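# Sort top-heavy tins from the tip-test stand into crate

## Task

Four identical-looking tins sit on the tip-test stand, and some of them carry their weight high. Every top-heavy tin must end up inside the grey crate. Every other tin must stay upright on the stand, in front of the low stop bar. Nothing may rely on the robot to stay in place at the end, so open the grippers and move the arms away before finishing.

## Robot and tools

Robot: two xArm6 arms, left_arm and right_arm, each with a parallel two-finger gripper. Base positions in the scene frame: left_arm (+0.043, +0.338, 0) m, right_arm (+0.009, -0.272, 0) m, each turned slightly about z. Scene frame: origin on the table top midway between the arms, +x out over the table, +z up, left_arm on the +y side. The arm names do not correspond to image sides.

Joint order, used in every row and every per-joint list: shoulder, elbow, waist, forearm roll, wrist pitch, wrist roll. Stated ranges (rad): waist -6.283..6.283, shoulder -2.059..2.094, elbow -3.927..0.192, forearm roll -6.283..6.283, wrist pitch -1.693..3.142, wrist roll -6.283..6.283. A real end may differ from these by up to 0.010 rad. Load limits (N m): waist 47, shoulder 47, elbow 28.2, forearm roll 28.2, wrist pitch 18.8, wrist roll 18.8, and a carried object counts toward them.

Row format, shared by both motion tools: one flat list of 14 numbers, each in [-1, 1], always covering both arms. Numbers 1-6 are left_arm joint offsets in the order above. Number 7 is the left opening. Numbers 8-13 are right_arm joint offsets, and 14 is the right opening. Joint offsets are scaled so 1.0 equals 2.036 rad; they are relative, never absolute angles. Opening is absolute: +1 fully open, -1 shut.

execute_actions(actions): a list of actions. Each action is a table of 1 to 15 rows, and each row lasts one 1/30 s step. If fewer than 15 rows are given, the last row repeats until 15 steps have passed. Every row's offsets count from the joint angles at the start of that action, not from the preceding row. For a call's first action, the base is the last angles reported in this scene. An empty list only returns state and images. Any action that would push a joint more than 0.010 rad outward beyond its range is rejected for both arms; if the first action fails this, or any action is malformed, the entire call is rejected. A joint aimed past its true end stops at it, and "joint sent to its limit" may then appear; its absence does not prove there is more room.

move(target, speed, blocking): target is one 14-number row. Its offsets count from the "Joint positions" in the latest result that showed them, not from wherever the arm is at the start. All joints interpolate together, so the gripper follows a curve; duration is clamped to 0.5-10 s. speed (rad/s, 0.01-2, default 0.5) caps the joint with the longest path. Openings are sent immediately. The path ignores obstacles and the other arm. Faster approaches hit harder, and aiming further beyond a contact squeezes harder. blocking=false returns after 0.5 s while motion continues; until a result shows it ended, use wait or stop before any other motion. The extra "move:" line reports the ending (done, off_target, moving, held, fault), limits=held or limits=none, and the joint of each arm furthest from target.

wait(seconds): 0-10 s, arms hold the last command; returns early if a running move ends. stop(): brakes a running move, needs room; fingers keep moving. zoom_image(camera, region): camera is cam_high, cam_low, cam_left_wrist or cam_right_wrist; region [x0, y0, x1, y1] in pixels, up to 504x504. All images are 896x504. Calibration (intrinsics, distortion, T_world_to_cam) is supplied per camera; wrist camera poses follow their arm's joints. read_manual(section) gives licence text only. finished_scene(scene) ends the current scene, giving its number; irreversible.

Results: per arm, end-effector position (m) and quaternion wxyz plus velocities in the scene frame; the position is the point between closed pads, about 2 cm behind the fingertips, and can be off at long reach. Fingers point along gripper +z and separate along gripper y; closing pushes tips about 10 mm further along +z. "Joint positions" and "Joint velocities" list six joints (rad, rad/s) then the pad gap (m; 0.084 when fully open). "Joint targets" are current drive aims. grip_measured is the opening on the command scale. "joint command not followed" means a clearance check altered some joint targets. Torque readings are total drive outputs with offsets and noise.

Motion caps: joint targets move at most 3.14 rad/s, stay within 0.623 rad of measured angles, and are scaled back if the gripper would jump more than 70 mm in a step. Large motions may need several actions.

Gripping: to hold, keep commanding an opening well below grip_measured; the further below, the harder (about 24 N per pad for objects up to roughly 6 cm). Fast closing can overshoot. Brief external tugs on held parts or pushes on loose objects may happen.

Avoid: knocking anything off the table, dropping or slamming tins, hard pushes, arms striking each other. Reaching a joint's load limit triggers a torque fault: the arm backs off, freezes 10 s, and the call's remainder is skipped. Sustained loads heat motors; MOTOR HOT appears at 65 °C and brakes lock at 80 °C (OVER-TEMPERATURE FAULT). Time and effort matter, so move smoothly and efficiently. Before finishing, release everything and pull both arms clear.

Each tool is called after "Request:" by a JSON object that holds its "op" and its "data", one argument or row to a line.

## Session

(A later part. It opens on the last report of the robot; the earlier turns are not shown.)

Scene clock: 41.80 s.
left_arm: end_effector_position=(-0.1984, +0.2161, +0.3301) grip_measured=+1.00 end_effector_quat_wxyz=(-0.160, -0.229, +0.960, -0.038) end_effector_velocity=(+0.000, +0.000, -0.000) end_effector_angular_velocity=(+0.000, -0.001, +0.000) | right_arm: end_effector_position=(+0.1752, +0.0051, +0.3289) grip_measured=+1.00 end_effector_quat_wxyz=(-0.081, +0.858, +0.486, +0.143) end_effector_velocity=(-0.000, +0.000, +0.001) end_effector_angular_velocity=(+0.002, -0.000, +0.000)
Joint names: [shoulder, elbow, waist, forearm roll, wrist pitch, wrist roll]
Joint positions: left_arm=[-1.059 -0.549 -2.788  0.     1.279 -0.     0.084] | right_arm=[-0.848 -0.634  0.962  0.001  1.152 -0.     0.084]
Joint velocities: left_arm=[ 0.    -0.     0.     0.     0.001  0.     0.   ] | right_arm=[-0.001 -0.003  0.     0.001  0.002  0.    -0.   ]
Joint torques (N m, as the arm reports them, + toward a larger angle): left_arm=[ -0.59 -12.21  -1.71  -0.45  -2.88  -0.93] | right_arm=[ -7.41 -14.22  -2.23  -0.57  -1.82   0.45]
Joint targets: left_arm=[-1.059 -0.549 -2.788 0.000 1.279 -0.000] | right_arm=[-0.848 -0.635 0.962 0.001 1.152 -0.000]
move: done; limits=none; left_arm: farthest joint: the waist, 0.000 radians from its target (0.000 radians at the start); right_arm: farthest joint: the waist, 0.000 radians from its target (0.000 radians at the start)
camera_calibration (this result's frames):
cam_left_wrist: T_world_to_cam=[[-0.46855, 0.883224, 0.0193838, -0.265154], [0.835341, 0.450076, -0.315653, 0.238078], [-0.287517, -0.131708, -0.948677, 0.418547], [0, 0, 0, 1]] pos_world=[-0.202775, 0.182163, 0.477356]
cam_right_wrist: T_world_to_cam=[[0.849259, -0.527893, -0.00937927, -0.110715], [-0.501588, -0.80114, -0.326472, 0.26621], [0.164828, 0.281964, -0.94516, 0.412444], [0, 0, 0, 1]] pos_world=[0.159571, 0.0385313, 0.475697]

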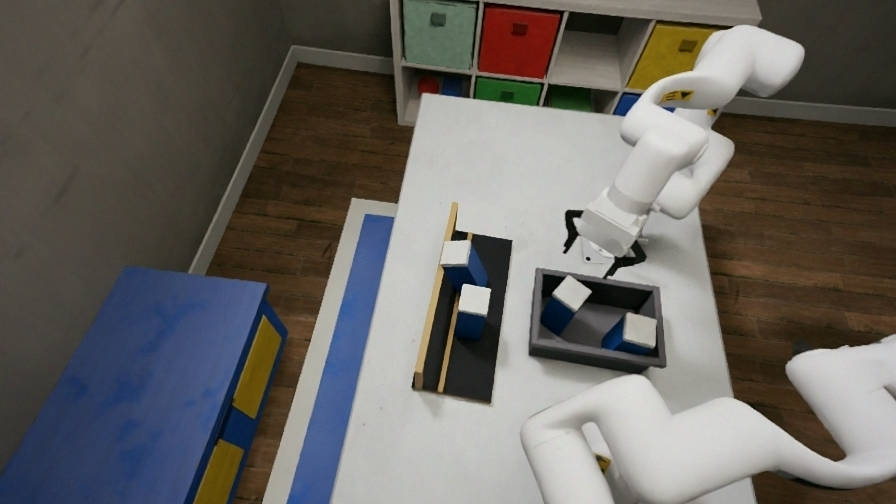

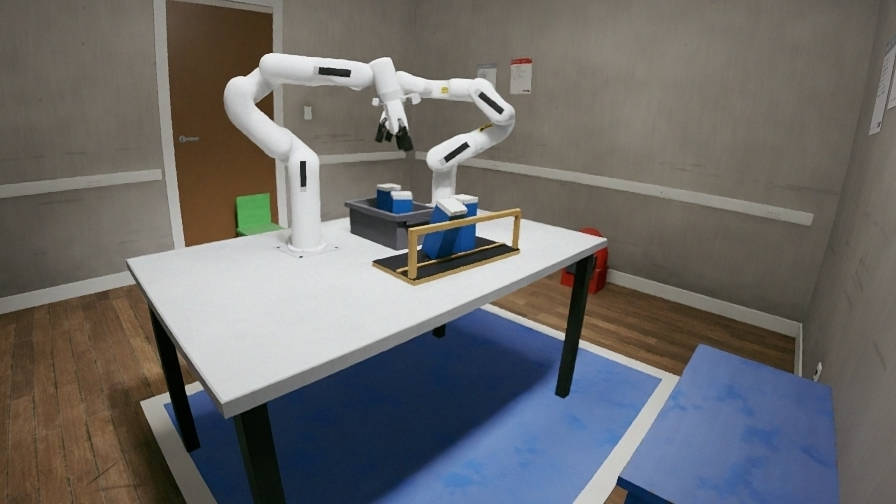

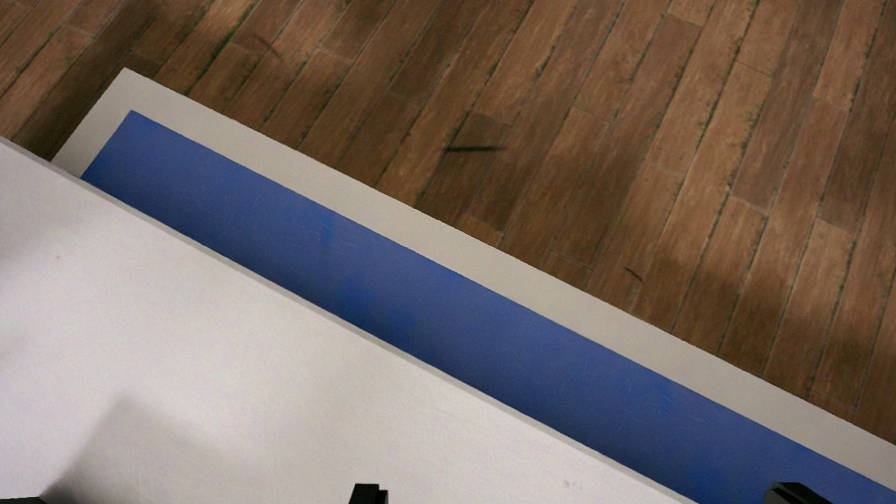

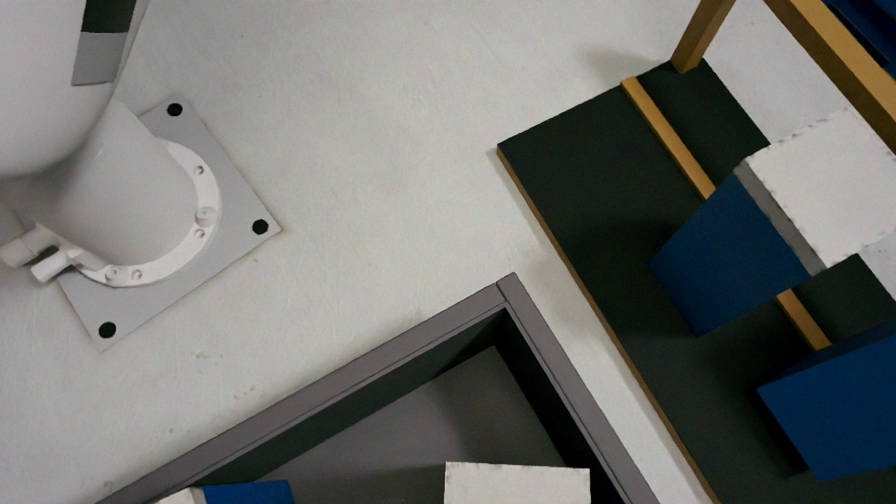

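Request:
{"op": "move", "data": {
  "target": [0,0,0,0,0,0,1, 0.2485,-0.2368,-0.1884,0,0.1504,0.3342,1],
  "speed": 0.9
}}

Request:
{"op": "move", "data": {
  "target": [0,0,0,0,0,0,1, 0.0280,0.2251,0,0,-0.2532,0,1],
  "speed": 0.8
}}

Scene clock: 44.13 s.
left_arm: end_effector_position=(-0.1984, +0.2161, +0.3301) grip_measured=+1.00 end_effector_quat_wxyz=(-0.160, -0.229, +0.960, -0.038) end_effector_velocity=(-0.000, +0.000, -0.000) end_effector_angular_velocity=(+0.001, -0.000, -0.000) | right_arm: end_effector_position=(+0.3119, -0.0430, +0.3401) grip_measured=+1.00 end_effector_quat_wxyz=(-0.000, +1.000, -0.016, -0.000) end_effector_velocity=(+0.002, -0.001, -0.000) end_effector_angular_velocity=(-0.002, +0.001, -0.006)
Joint names: [shoulder, elbow, waist, forearm roll, wrist pitch, wrist roll]
Joint positions: left_arm=[-1.059 -0.549 -2.788  0.     1.279 -0.     0.084] | right_arm=[-0.342 -1.116  0.579  0.001  1.458  0.68   0.084]
Joint velocities: left_arm=[ 0.001  0.     0.    -0.001 -0.     0.     0.   ] | right_arm=[ 0.005 -0.003 -0.004 -0.001  0.     0.002 -0.   ]
Joint torques (N m, as the arm reports them, + toward a larger angle): left_arm=[ -0.8  -12.17  -1.76  -0.52  -2.96  -0.86] | right_arm=[-19.48 -13.97  -2.01  -0.69  -1.34   0.47]
Joint targets: left_arm=[-1.059 -0.549 -2.788 0.000 1.279 -0.000] | right_arm=[-0.342 -1.117 0.578 0.001 1.458 0.680]
move: done; limits=none; left_arm: farthest joint: the waist, 0.000 radians from its target (0.000 radians at the start); right_arm: farthest joint: the wrist roll, 0.001 radians from its target (0.681 radians at the start)
camera_calibration (this result's frames):
cam_left_wrist: T_world_to_cam=[[-0.46855, 0.883224, 0.0193837, -0.265154], [0.835341, 0.450076, -0.315654, 0.238079], [-0.287517, -0.131708, -0.948677, 0.418547], [0, 0, 0, 1]] pos_world=[-0.202775, 0.182163, 0.477356]
cam_right_wrist: T_world_to_cam=[[-0.0505698, -0.998714, -0.00369383, 0.00630177], [-0.998717, 0.0505797, -0.00262817, 0.381425], [0.00281162, 0.00355618, -0.99999, 0.471269], [0, 0, 0, 1]] pos_world=[0.379929, -0.0146746, 0.47229]

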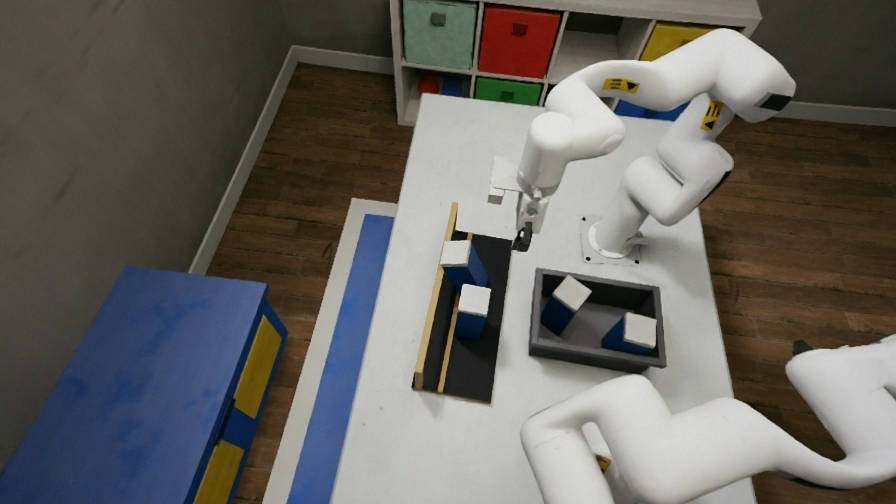

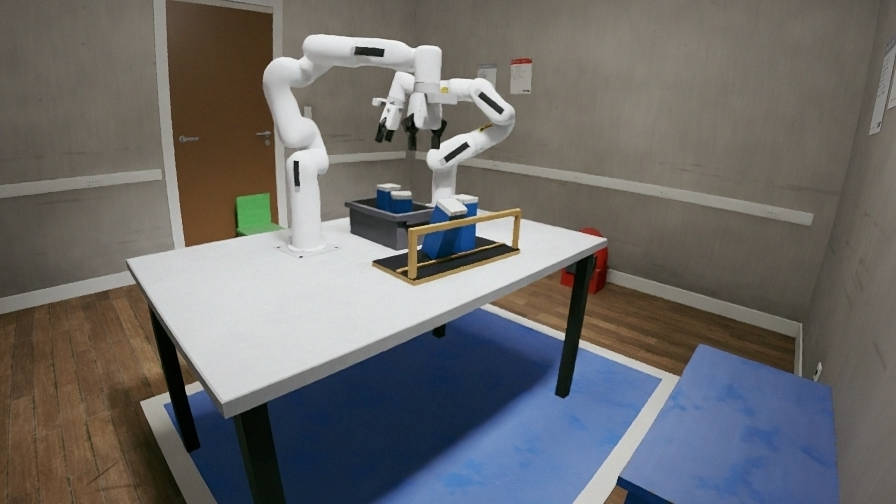

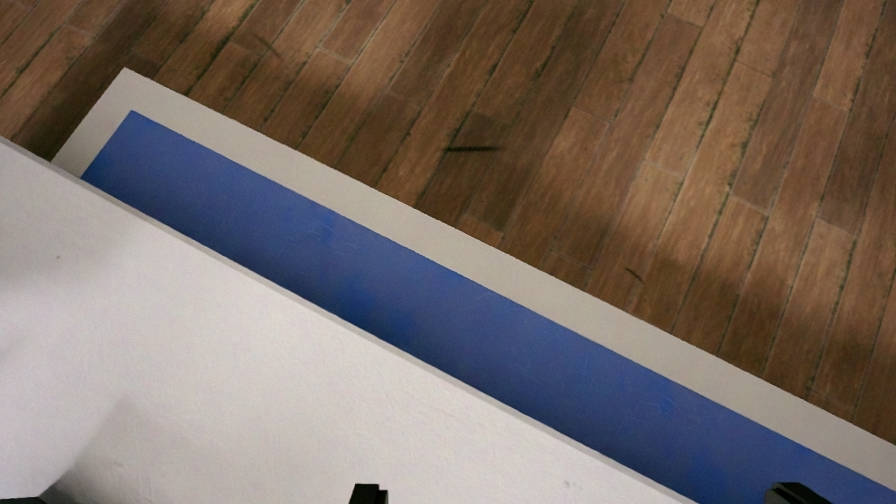

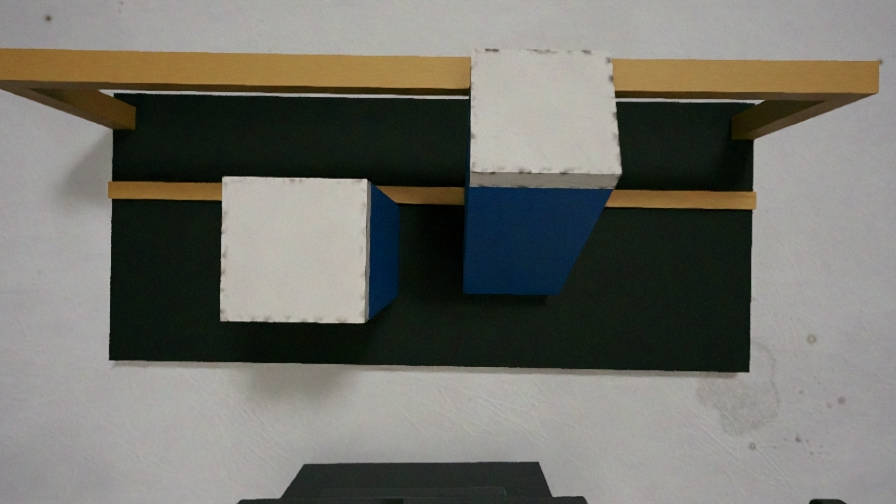

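Scene clock: 45.53 s.
left_arm: end_effector_position=(-0.1984, +0.2161, +0.3301) grip_measured=+1.00 end_effector_quat_wxyz=(-0.160, -0.229, +0.960, -0.038) end_effector_velocity=(+0.000, -0.000, +0.000) end_effector_angular_velocity=(-0.000, +0.001, +0.001) | right_arm: end_effector_position=(+0.3042, -0.0489, +0.1654) grip_measured=+1.00 end_effector_quat_wxyz=(-0.000, +1.000, -0.016, +0.000) end_effector_velocity=(-0.002, -0.001, -0.002) end_effector_angular_velocity=(-0.003, +0.005, -0.000)
Joint names: [shoulder, elbow, waist, forearm roll, wrist pitch, wrist roll]
Joint positions: left_arm=[-1.059 -0.549 -2.788  0.     1.279 -0.     0.084] | right_arm=[-0.285 -0.658  0.579  0.001  0.943  0.68   0.084]
Joint velocities: left_arm=[-0.001  0.     0.001 -0.    -0.    -0.     0.   ] | right_arm=[ 0.001  0.005  0.     0.    -0.     0.    -0.   ]
Joint torques (N m, as the arm reports them, + toward a larger angle): left_arm=[ -0.31 -12.25  -1.6   -0.52  -2.99  -0.85] | right_arm=[-20.17 -13.42  -2.05  -0.64  -1.35   0.45]
Joint targets: left_arm=[-1.059 -0.549 -2.788 0.000 1.279 -0.000] | right_arm=[-0.285 -0.658 0.579 0.001 0.943 0.680]
move: done; limits=none; left_arm: farthest joint: the waist, 0.000 radians from its target (0.000 radians at the start); right_arm: farthest joint: the elbow, 0.001 radians from its target (0.459 radians at the start)
camera_calibration (this result's frames):
cam_left_wrist: T_world_to_cam=[[-0.46855, 0.883224, 0.0193837, -0.265154], [0.835341, 0.450076, -0.315654, 0.238079], [-0.287517, -0.131708, -0.948676, 0.418547], [0, 0, 0, 1]] pos_world=[-0.202775, 0.182163, 0.477356]
cam_right_wrist: T_world_to_cam=[[-0.0508153, -0.9987, -0.00404092, -0.000492424], [-0.998702, 0.0508284, -0.00319655, 0.373652], [0.00339779, 0.00387324, -0.999987, 0.296494], [0, 0, 0, 1]] pos_world=[0.372134, -0.0206323, 0.297682]

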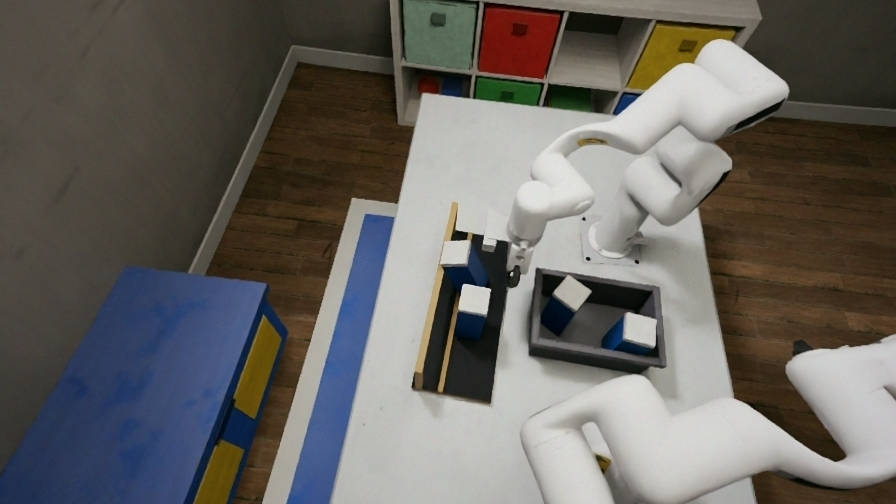

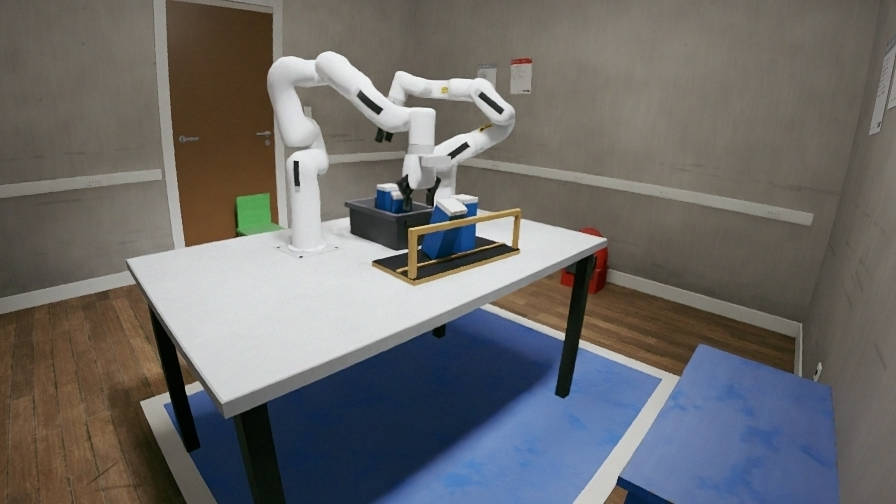

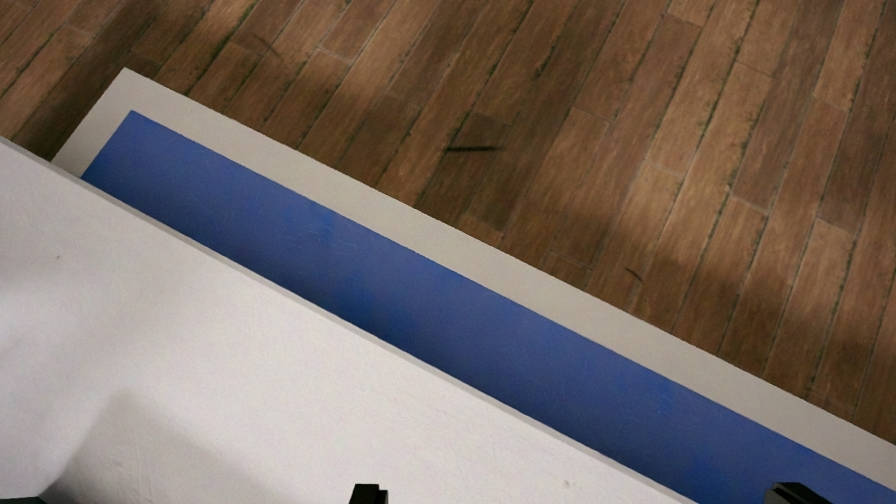

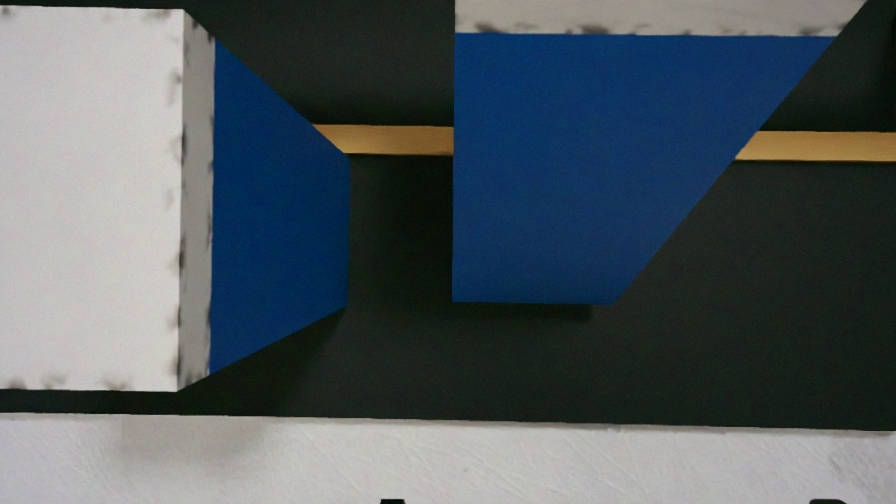

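Request:
{"op": "move", "data": {
  "target": [0,0,0,0,0,0,1, 0.0788,-0.0786,-0.0486,0,-0.0002,-0.0481,1],
  "speed": 0.4
}}

Scene clock: 47.77 s.
left_arm: end_effector_position=(-0.1984, +0.2161, +0.3301) grip_measured=+1.00 end_effector_quat_wxyz=(-0.160, -0.229, +0.960, -0.038) end_effector_velocity=(+0.000, -0.000, +0.000) end_effector_angular_velocity=(-0.001, +0.000, +0.001) | right_arm: end_effector_position=(+0.3642, -0.0550, +0.1663) grip_measured=+1.00 end_effector_quat_wxyz=(-0.000, +1.000, -0.017, +0.000) end_effector_velocity=(+0.001, -0.002, -0.001) end_effector_angular_velocity=(-0.001, +0.001, -0.004)
Joint names: [shoulder, elbow, waist, forearm roll, wrist pitch, wrist roll]
Joint positions: left_arm=[-1.059 -0.549 -2.788  0.     1.279 -0.     0.084] | right_arm=[-0.125 -0.818  0.48   0.001  0.943  0.582  0.084]
Joint velocities: left_arm=[-0.    -0.001  0.     0.001  0.    -0.001  0.   ] | right_arm=[ 0.003 -0.002 -0.005 -0.     0.    -0.     0.   ]
Joint torques (N m, as the arm reports them, + toward a larger angle): left_arm=[ -0.38 -12.21  -1.62  -0.62  -2.91  -0.8 ] | right_arm=[-24.49 -13.42  -2.09  -0.5   -1.35   0.44]
Joint targets: left_arm=[-1.059 -0.549 -2.788 0.000 1.279 -0.000] | right_arm=[-0.125 -0.818 0.480 0.001 0.943 0.582]
move: done; limits=none; left_arm: farthest joint: the waist, 0.000 radians from its target (0.000 radians at the start); right_arm: farthest joint: the shoulder, 0.001 radians from its target (0.161 radians at the start)
camera_calibration (this result's frames):
cam_left_wrist: T_world_to_cam=[[-0.46855, 0.883224, 0.0193836, -0.265154], [0.835341, 0.450076, -0.315654, 0.238079], [-0.287517, -0.131708, -0.948676, 0.418547], [0, 0, 0, 1]] pos_world=[-0.202775, 0.182163, 0.477356]
cam_right_wrist: T_world_to_cam=[[-0.0516753, -0.998656, -0.00403745, -0.00315925], [-0.998658, 0.0516888, -0.00331916, 0.433945], [0.00352339, 0.00386051, -0.999986, 0.297068], [0, 0, 0, 1]] pos_world=[0.432153, -0.026732, 0.298492]

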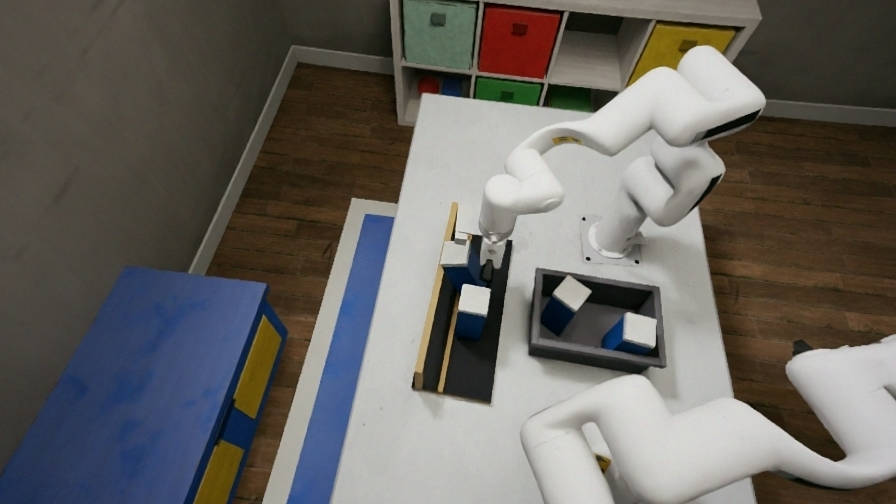

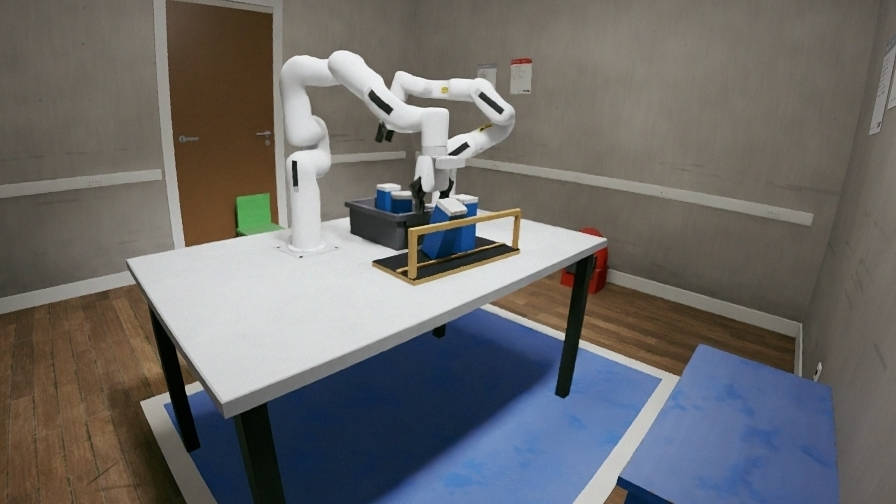

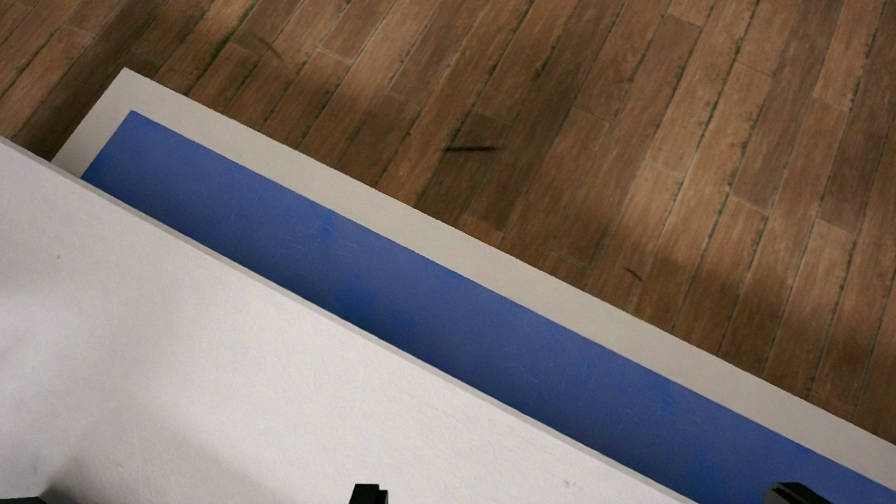

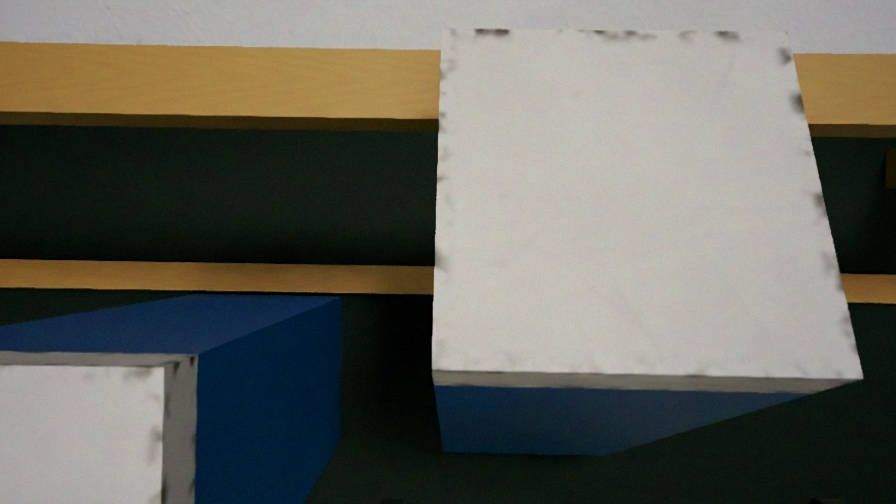

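Request:
{"op": "move", "data": {
  "target": [0,0,0,0,0,0,1, 0.0864,-0.0967,-0.0357,0,0.0103,-0.0357,1],
  "speed": 0.35
}}

Request:
{"op": "move", "data": {
  "target": [0,0,0,0,0,0,1, 0,0,0,0,0,0,-0.2]
}}

Scene clock: 49.23 s.
left_arm: end_effector_position=(-0.1984, +0.2161, +0.3301) grip_measured=+1.00 end_effector_quat_wxyz=(-0.160, -0.229, +0.960, -0.038) end_effector_velocity=(-0.000, +0.000, +0.000) end_effector_angular_velocity=(-0.000, +0.000, -0.001) | right_arm: end_effector_position=(+0.4261, -0.0569, +0.1656) grip_measured=+1.00 end_effector_quat_wxyz=(-0.000, +1.000, -0.017, +0.000) end_effector_velocity=(+0.001, -0.001, -0.001) end_effector_angular_velocity=(-0.001, +0.001, -0.001)
Joint names: [shoulder, elbow, waist, forearm roll, wrist pitch, wrist roll]
Joint positions: left_arm=[-1.059 -0.549 -2.788  0.     1.279 -0.     0.084] | right_arm=[ 0.05  -1.015  0.408  0.001  0.964  0.509  0.084]
Joint velocities: left_arm=[-0.    -0.001 -0.001  0.     0.     0.    -0.   ] | right_arm=[ 0.003 -0.002 -0.003 -0.    -0.    -0.002 -0.   ]
Joint torques (N m, as the arm reports them, + toward a larger angle): left_arm=[ -0.54 -12.32  -1.9   -0.43  -2.78  -0.88] | right_arm=[-29.49 -13.51  -2.17  -0.46  -1.42   0.4 ]
Joint targets: left_arm=[-1.059 -0.549 -2.788 0.000 1.279 -0.000] | right_arm=[0.051 -1.015 0.408 0.001 0.964 0.509]
move: done; limits=none; left_arm: farthest joint: the waist, 0.000 radians from its target (0.000 radians at the start); right_arm: farthest joint: the shoulder, 0.001 radians from its target (0.176 radians at the start)
camera_calibration (this result's frames):
cam_left_wrist: T_world_to_cam=[[-0.46855, 0.883224, 0.0193836, -0.265154], [0.835341, 0.450076, -0.315654, 0.238079], [-0.287517, -0.131708, -0.948676, 0.418548], [0, 0, 0, 1]] pos_world=[-0.202775, 0.182163, 0.477356]
cam_right_wrist: T_world_to_cam=[[-0.051542, -0.998663, -0.00404378, -0.00198042], [-0.998664, 0.051556, -0.00343017, 0.49589], [0.00363406, 0.00386158, -0.999986, 0.296145], [0, 0, 0, 1]] pos_world=[0.494049, -0.0286874, 0.297834]

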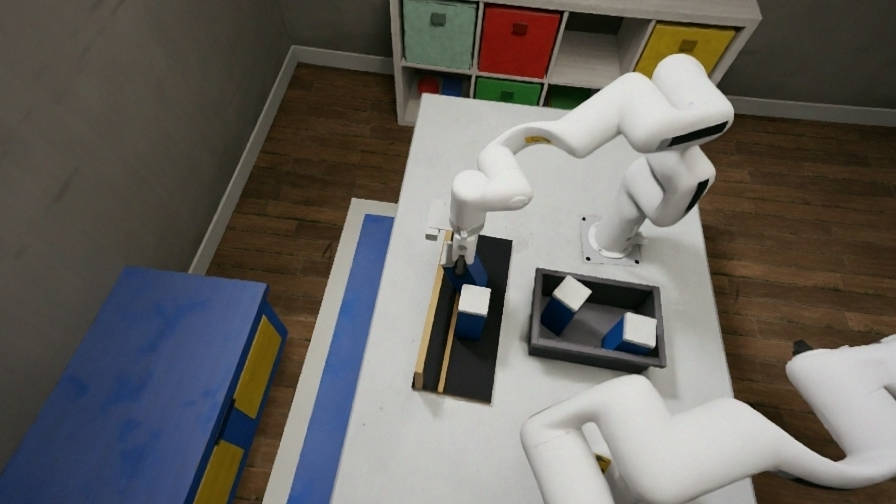

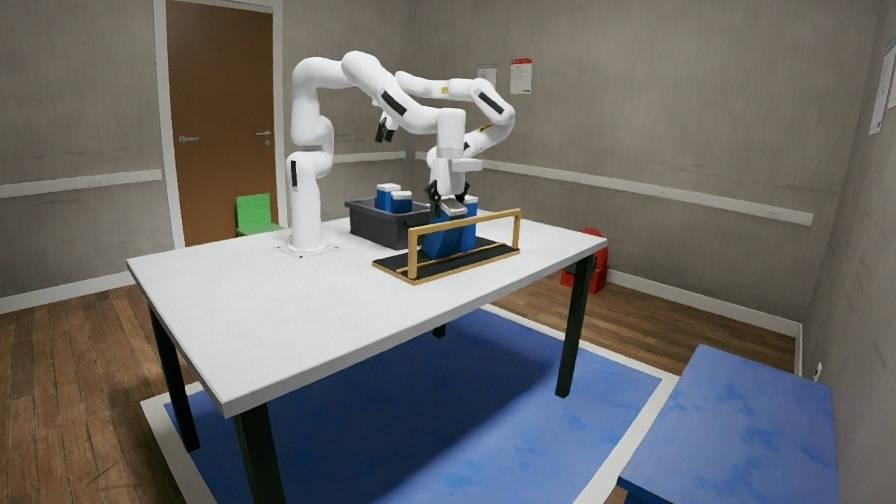

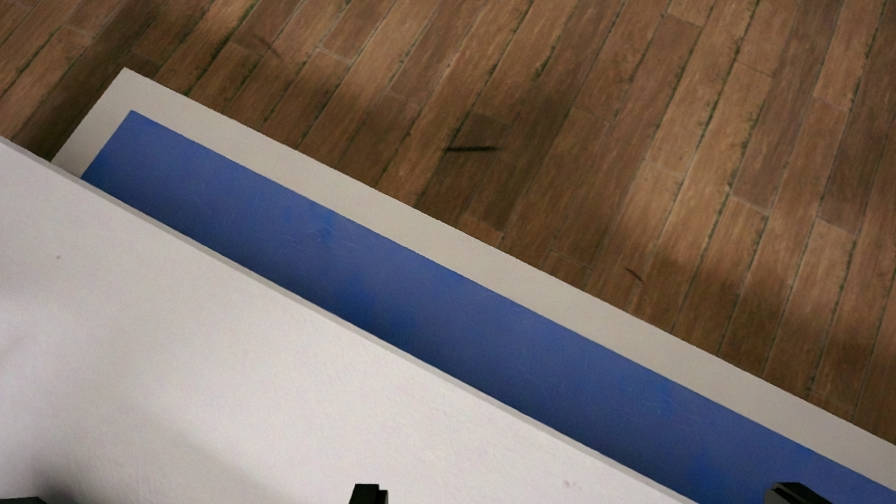

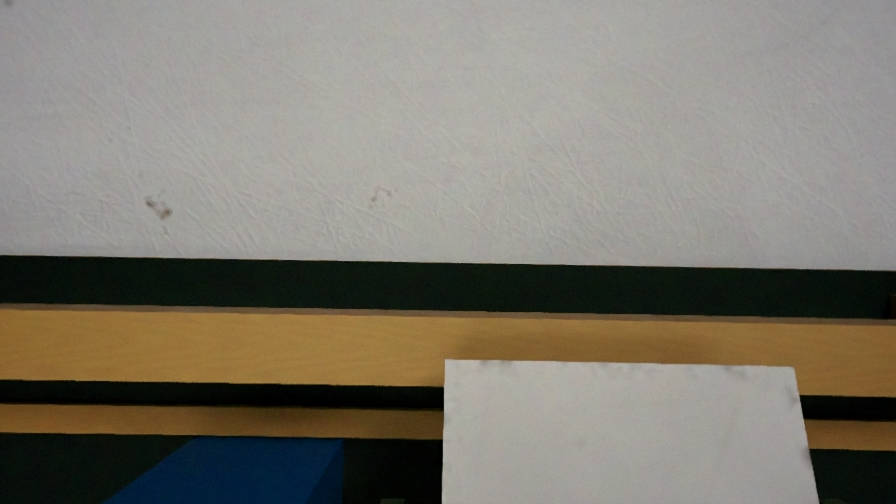

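Scene clock: 49.73 s.
left_arm: end_effector_position=(-0.1984, +0.2161, +0.3301) grip_measured=+1.00 end_effector_quat_wxyz=(-0.160, -0.229, +0.960, -0.038) end_effector_velocity=(+0.000, -0.000, -0.001) end_effector_angular_velocity=(-0.000, -0.002, +0.000) | right_arm: end_effector_position=(+0.4262, -0.0567, +0.1659) grip_measured=+0.49 end_effector_quat_wxyz=(-0.001, +1.000, -0.017, +0.001) end_effector_velocity=(-0.000, -0.000, -0.001) end_effector_angular_velocity=(-0.001, +0.002, +0.000)
Joint names: [shoulder, elbow, waist, forearm roll, wrist pitch, wrist roll]
Joint positions: left_arm=[-1.059 -0.549 -2.788  0.     1.279 -0.     0.084] | right_arm=[ 0.05  -1.015  0.408  0.001  0.963  0.509  0.065]
Joint velocities: left_arm=[ 0.     0.001 -0.     0.001 -0.    -0.     0.   ] | right_arm=[ 0.002  0.001  0.    -0.001 -0.001  0.     0.   ]
Joint torques (N m, as the arm reports them, + toward a larger angle): left_arm=[ -0.63 -12.14  -1.89  -0.52  -3.03  -0.84] | right_arm=[-28.18 -12.43  -2.87  -1.35  -0.96   0.36]
Joint targets: left_arm=[-1.059 -0.549 -2.788 0.000 1.279 -0.000] | right_arm=[0.050 -1.015 0.408 0.001 0.964 0.509]
move: done; limits=none; left_arm: farthest joint: the waist, 0.000 radians from its target (0.000 radians at the start); right_arm: farthest joint: the wrist pitch, 0.001 radians from its target (0.000 radians at the start)
camera_calibration (this result's frames):
cam_left_wrist: T_world_to_cam=[[-0.46855, 0.883224, 0.0193836, -0.265154], [0.835341, 0.450076, -0.315654, 0.238079], [-0.287517, -0.131708, -0.948676, 0.418548], [0, 0, 0, 1]] pos_world=[-0.202775, 0.182163, 0.477356]
cam_right_wrist: T_world_to_cam=[[-0.0514663, -0.998664, -0.00458756, -0.00170459], [-0.998665, 0.051485, -0.00406722, 0.496126], [0.00429798, 0.00437211, -0.999981, 0.296166], [0, 0, 0, 1]] pos_world=[0.494103, -0.0285402, 0.298171]

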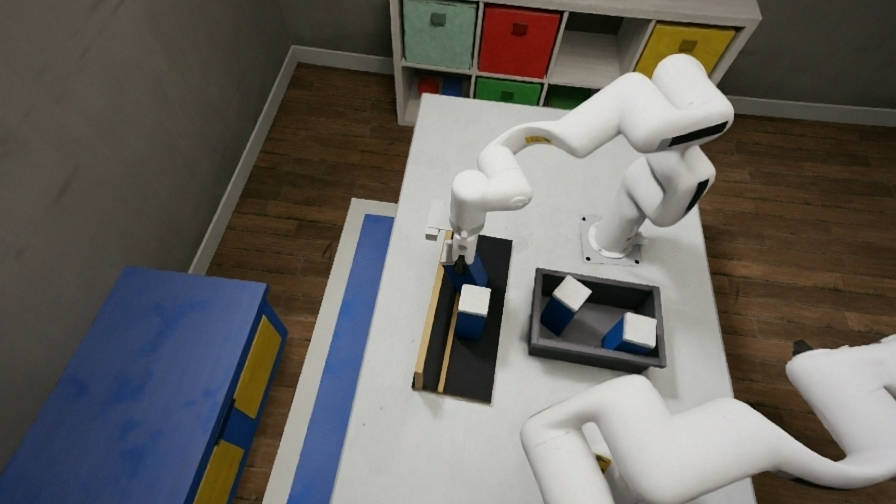

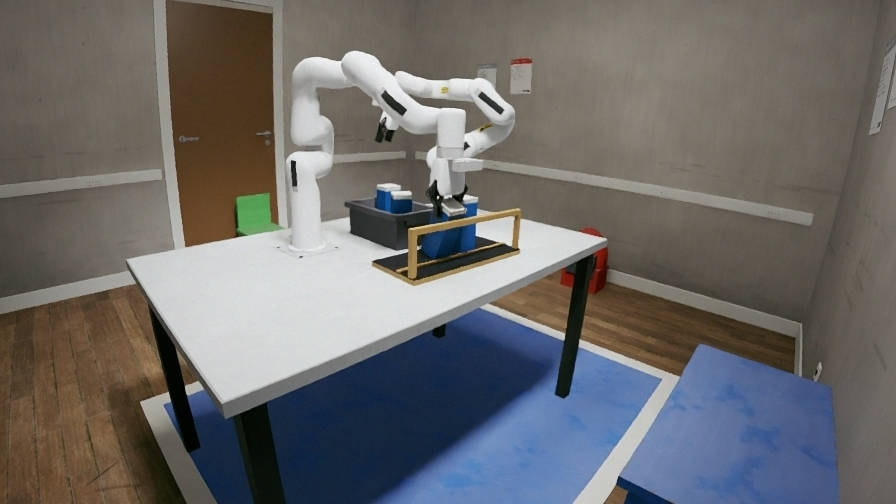

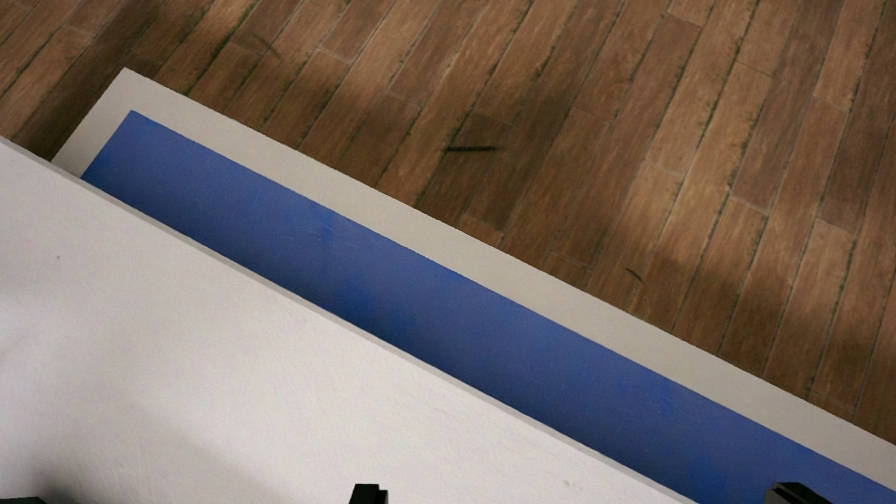

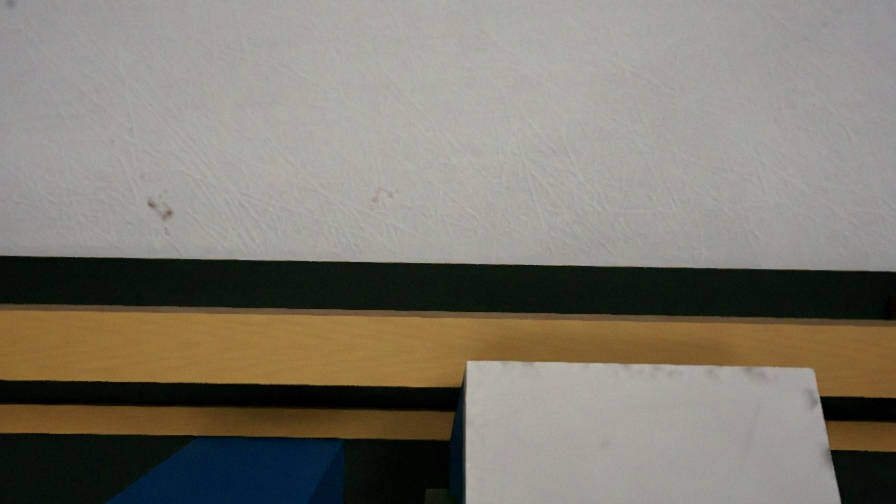

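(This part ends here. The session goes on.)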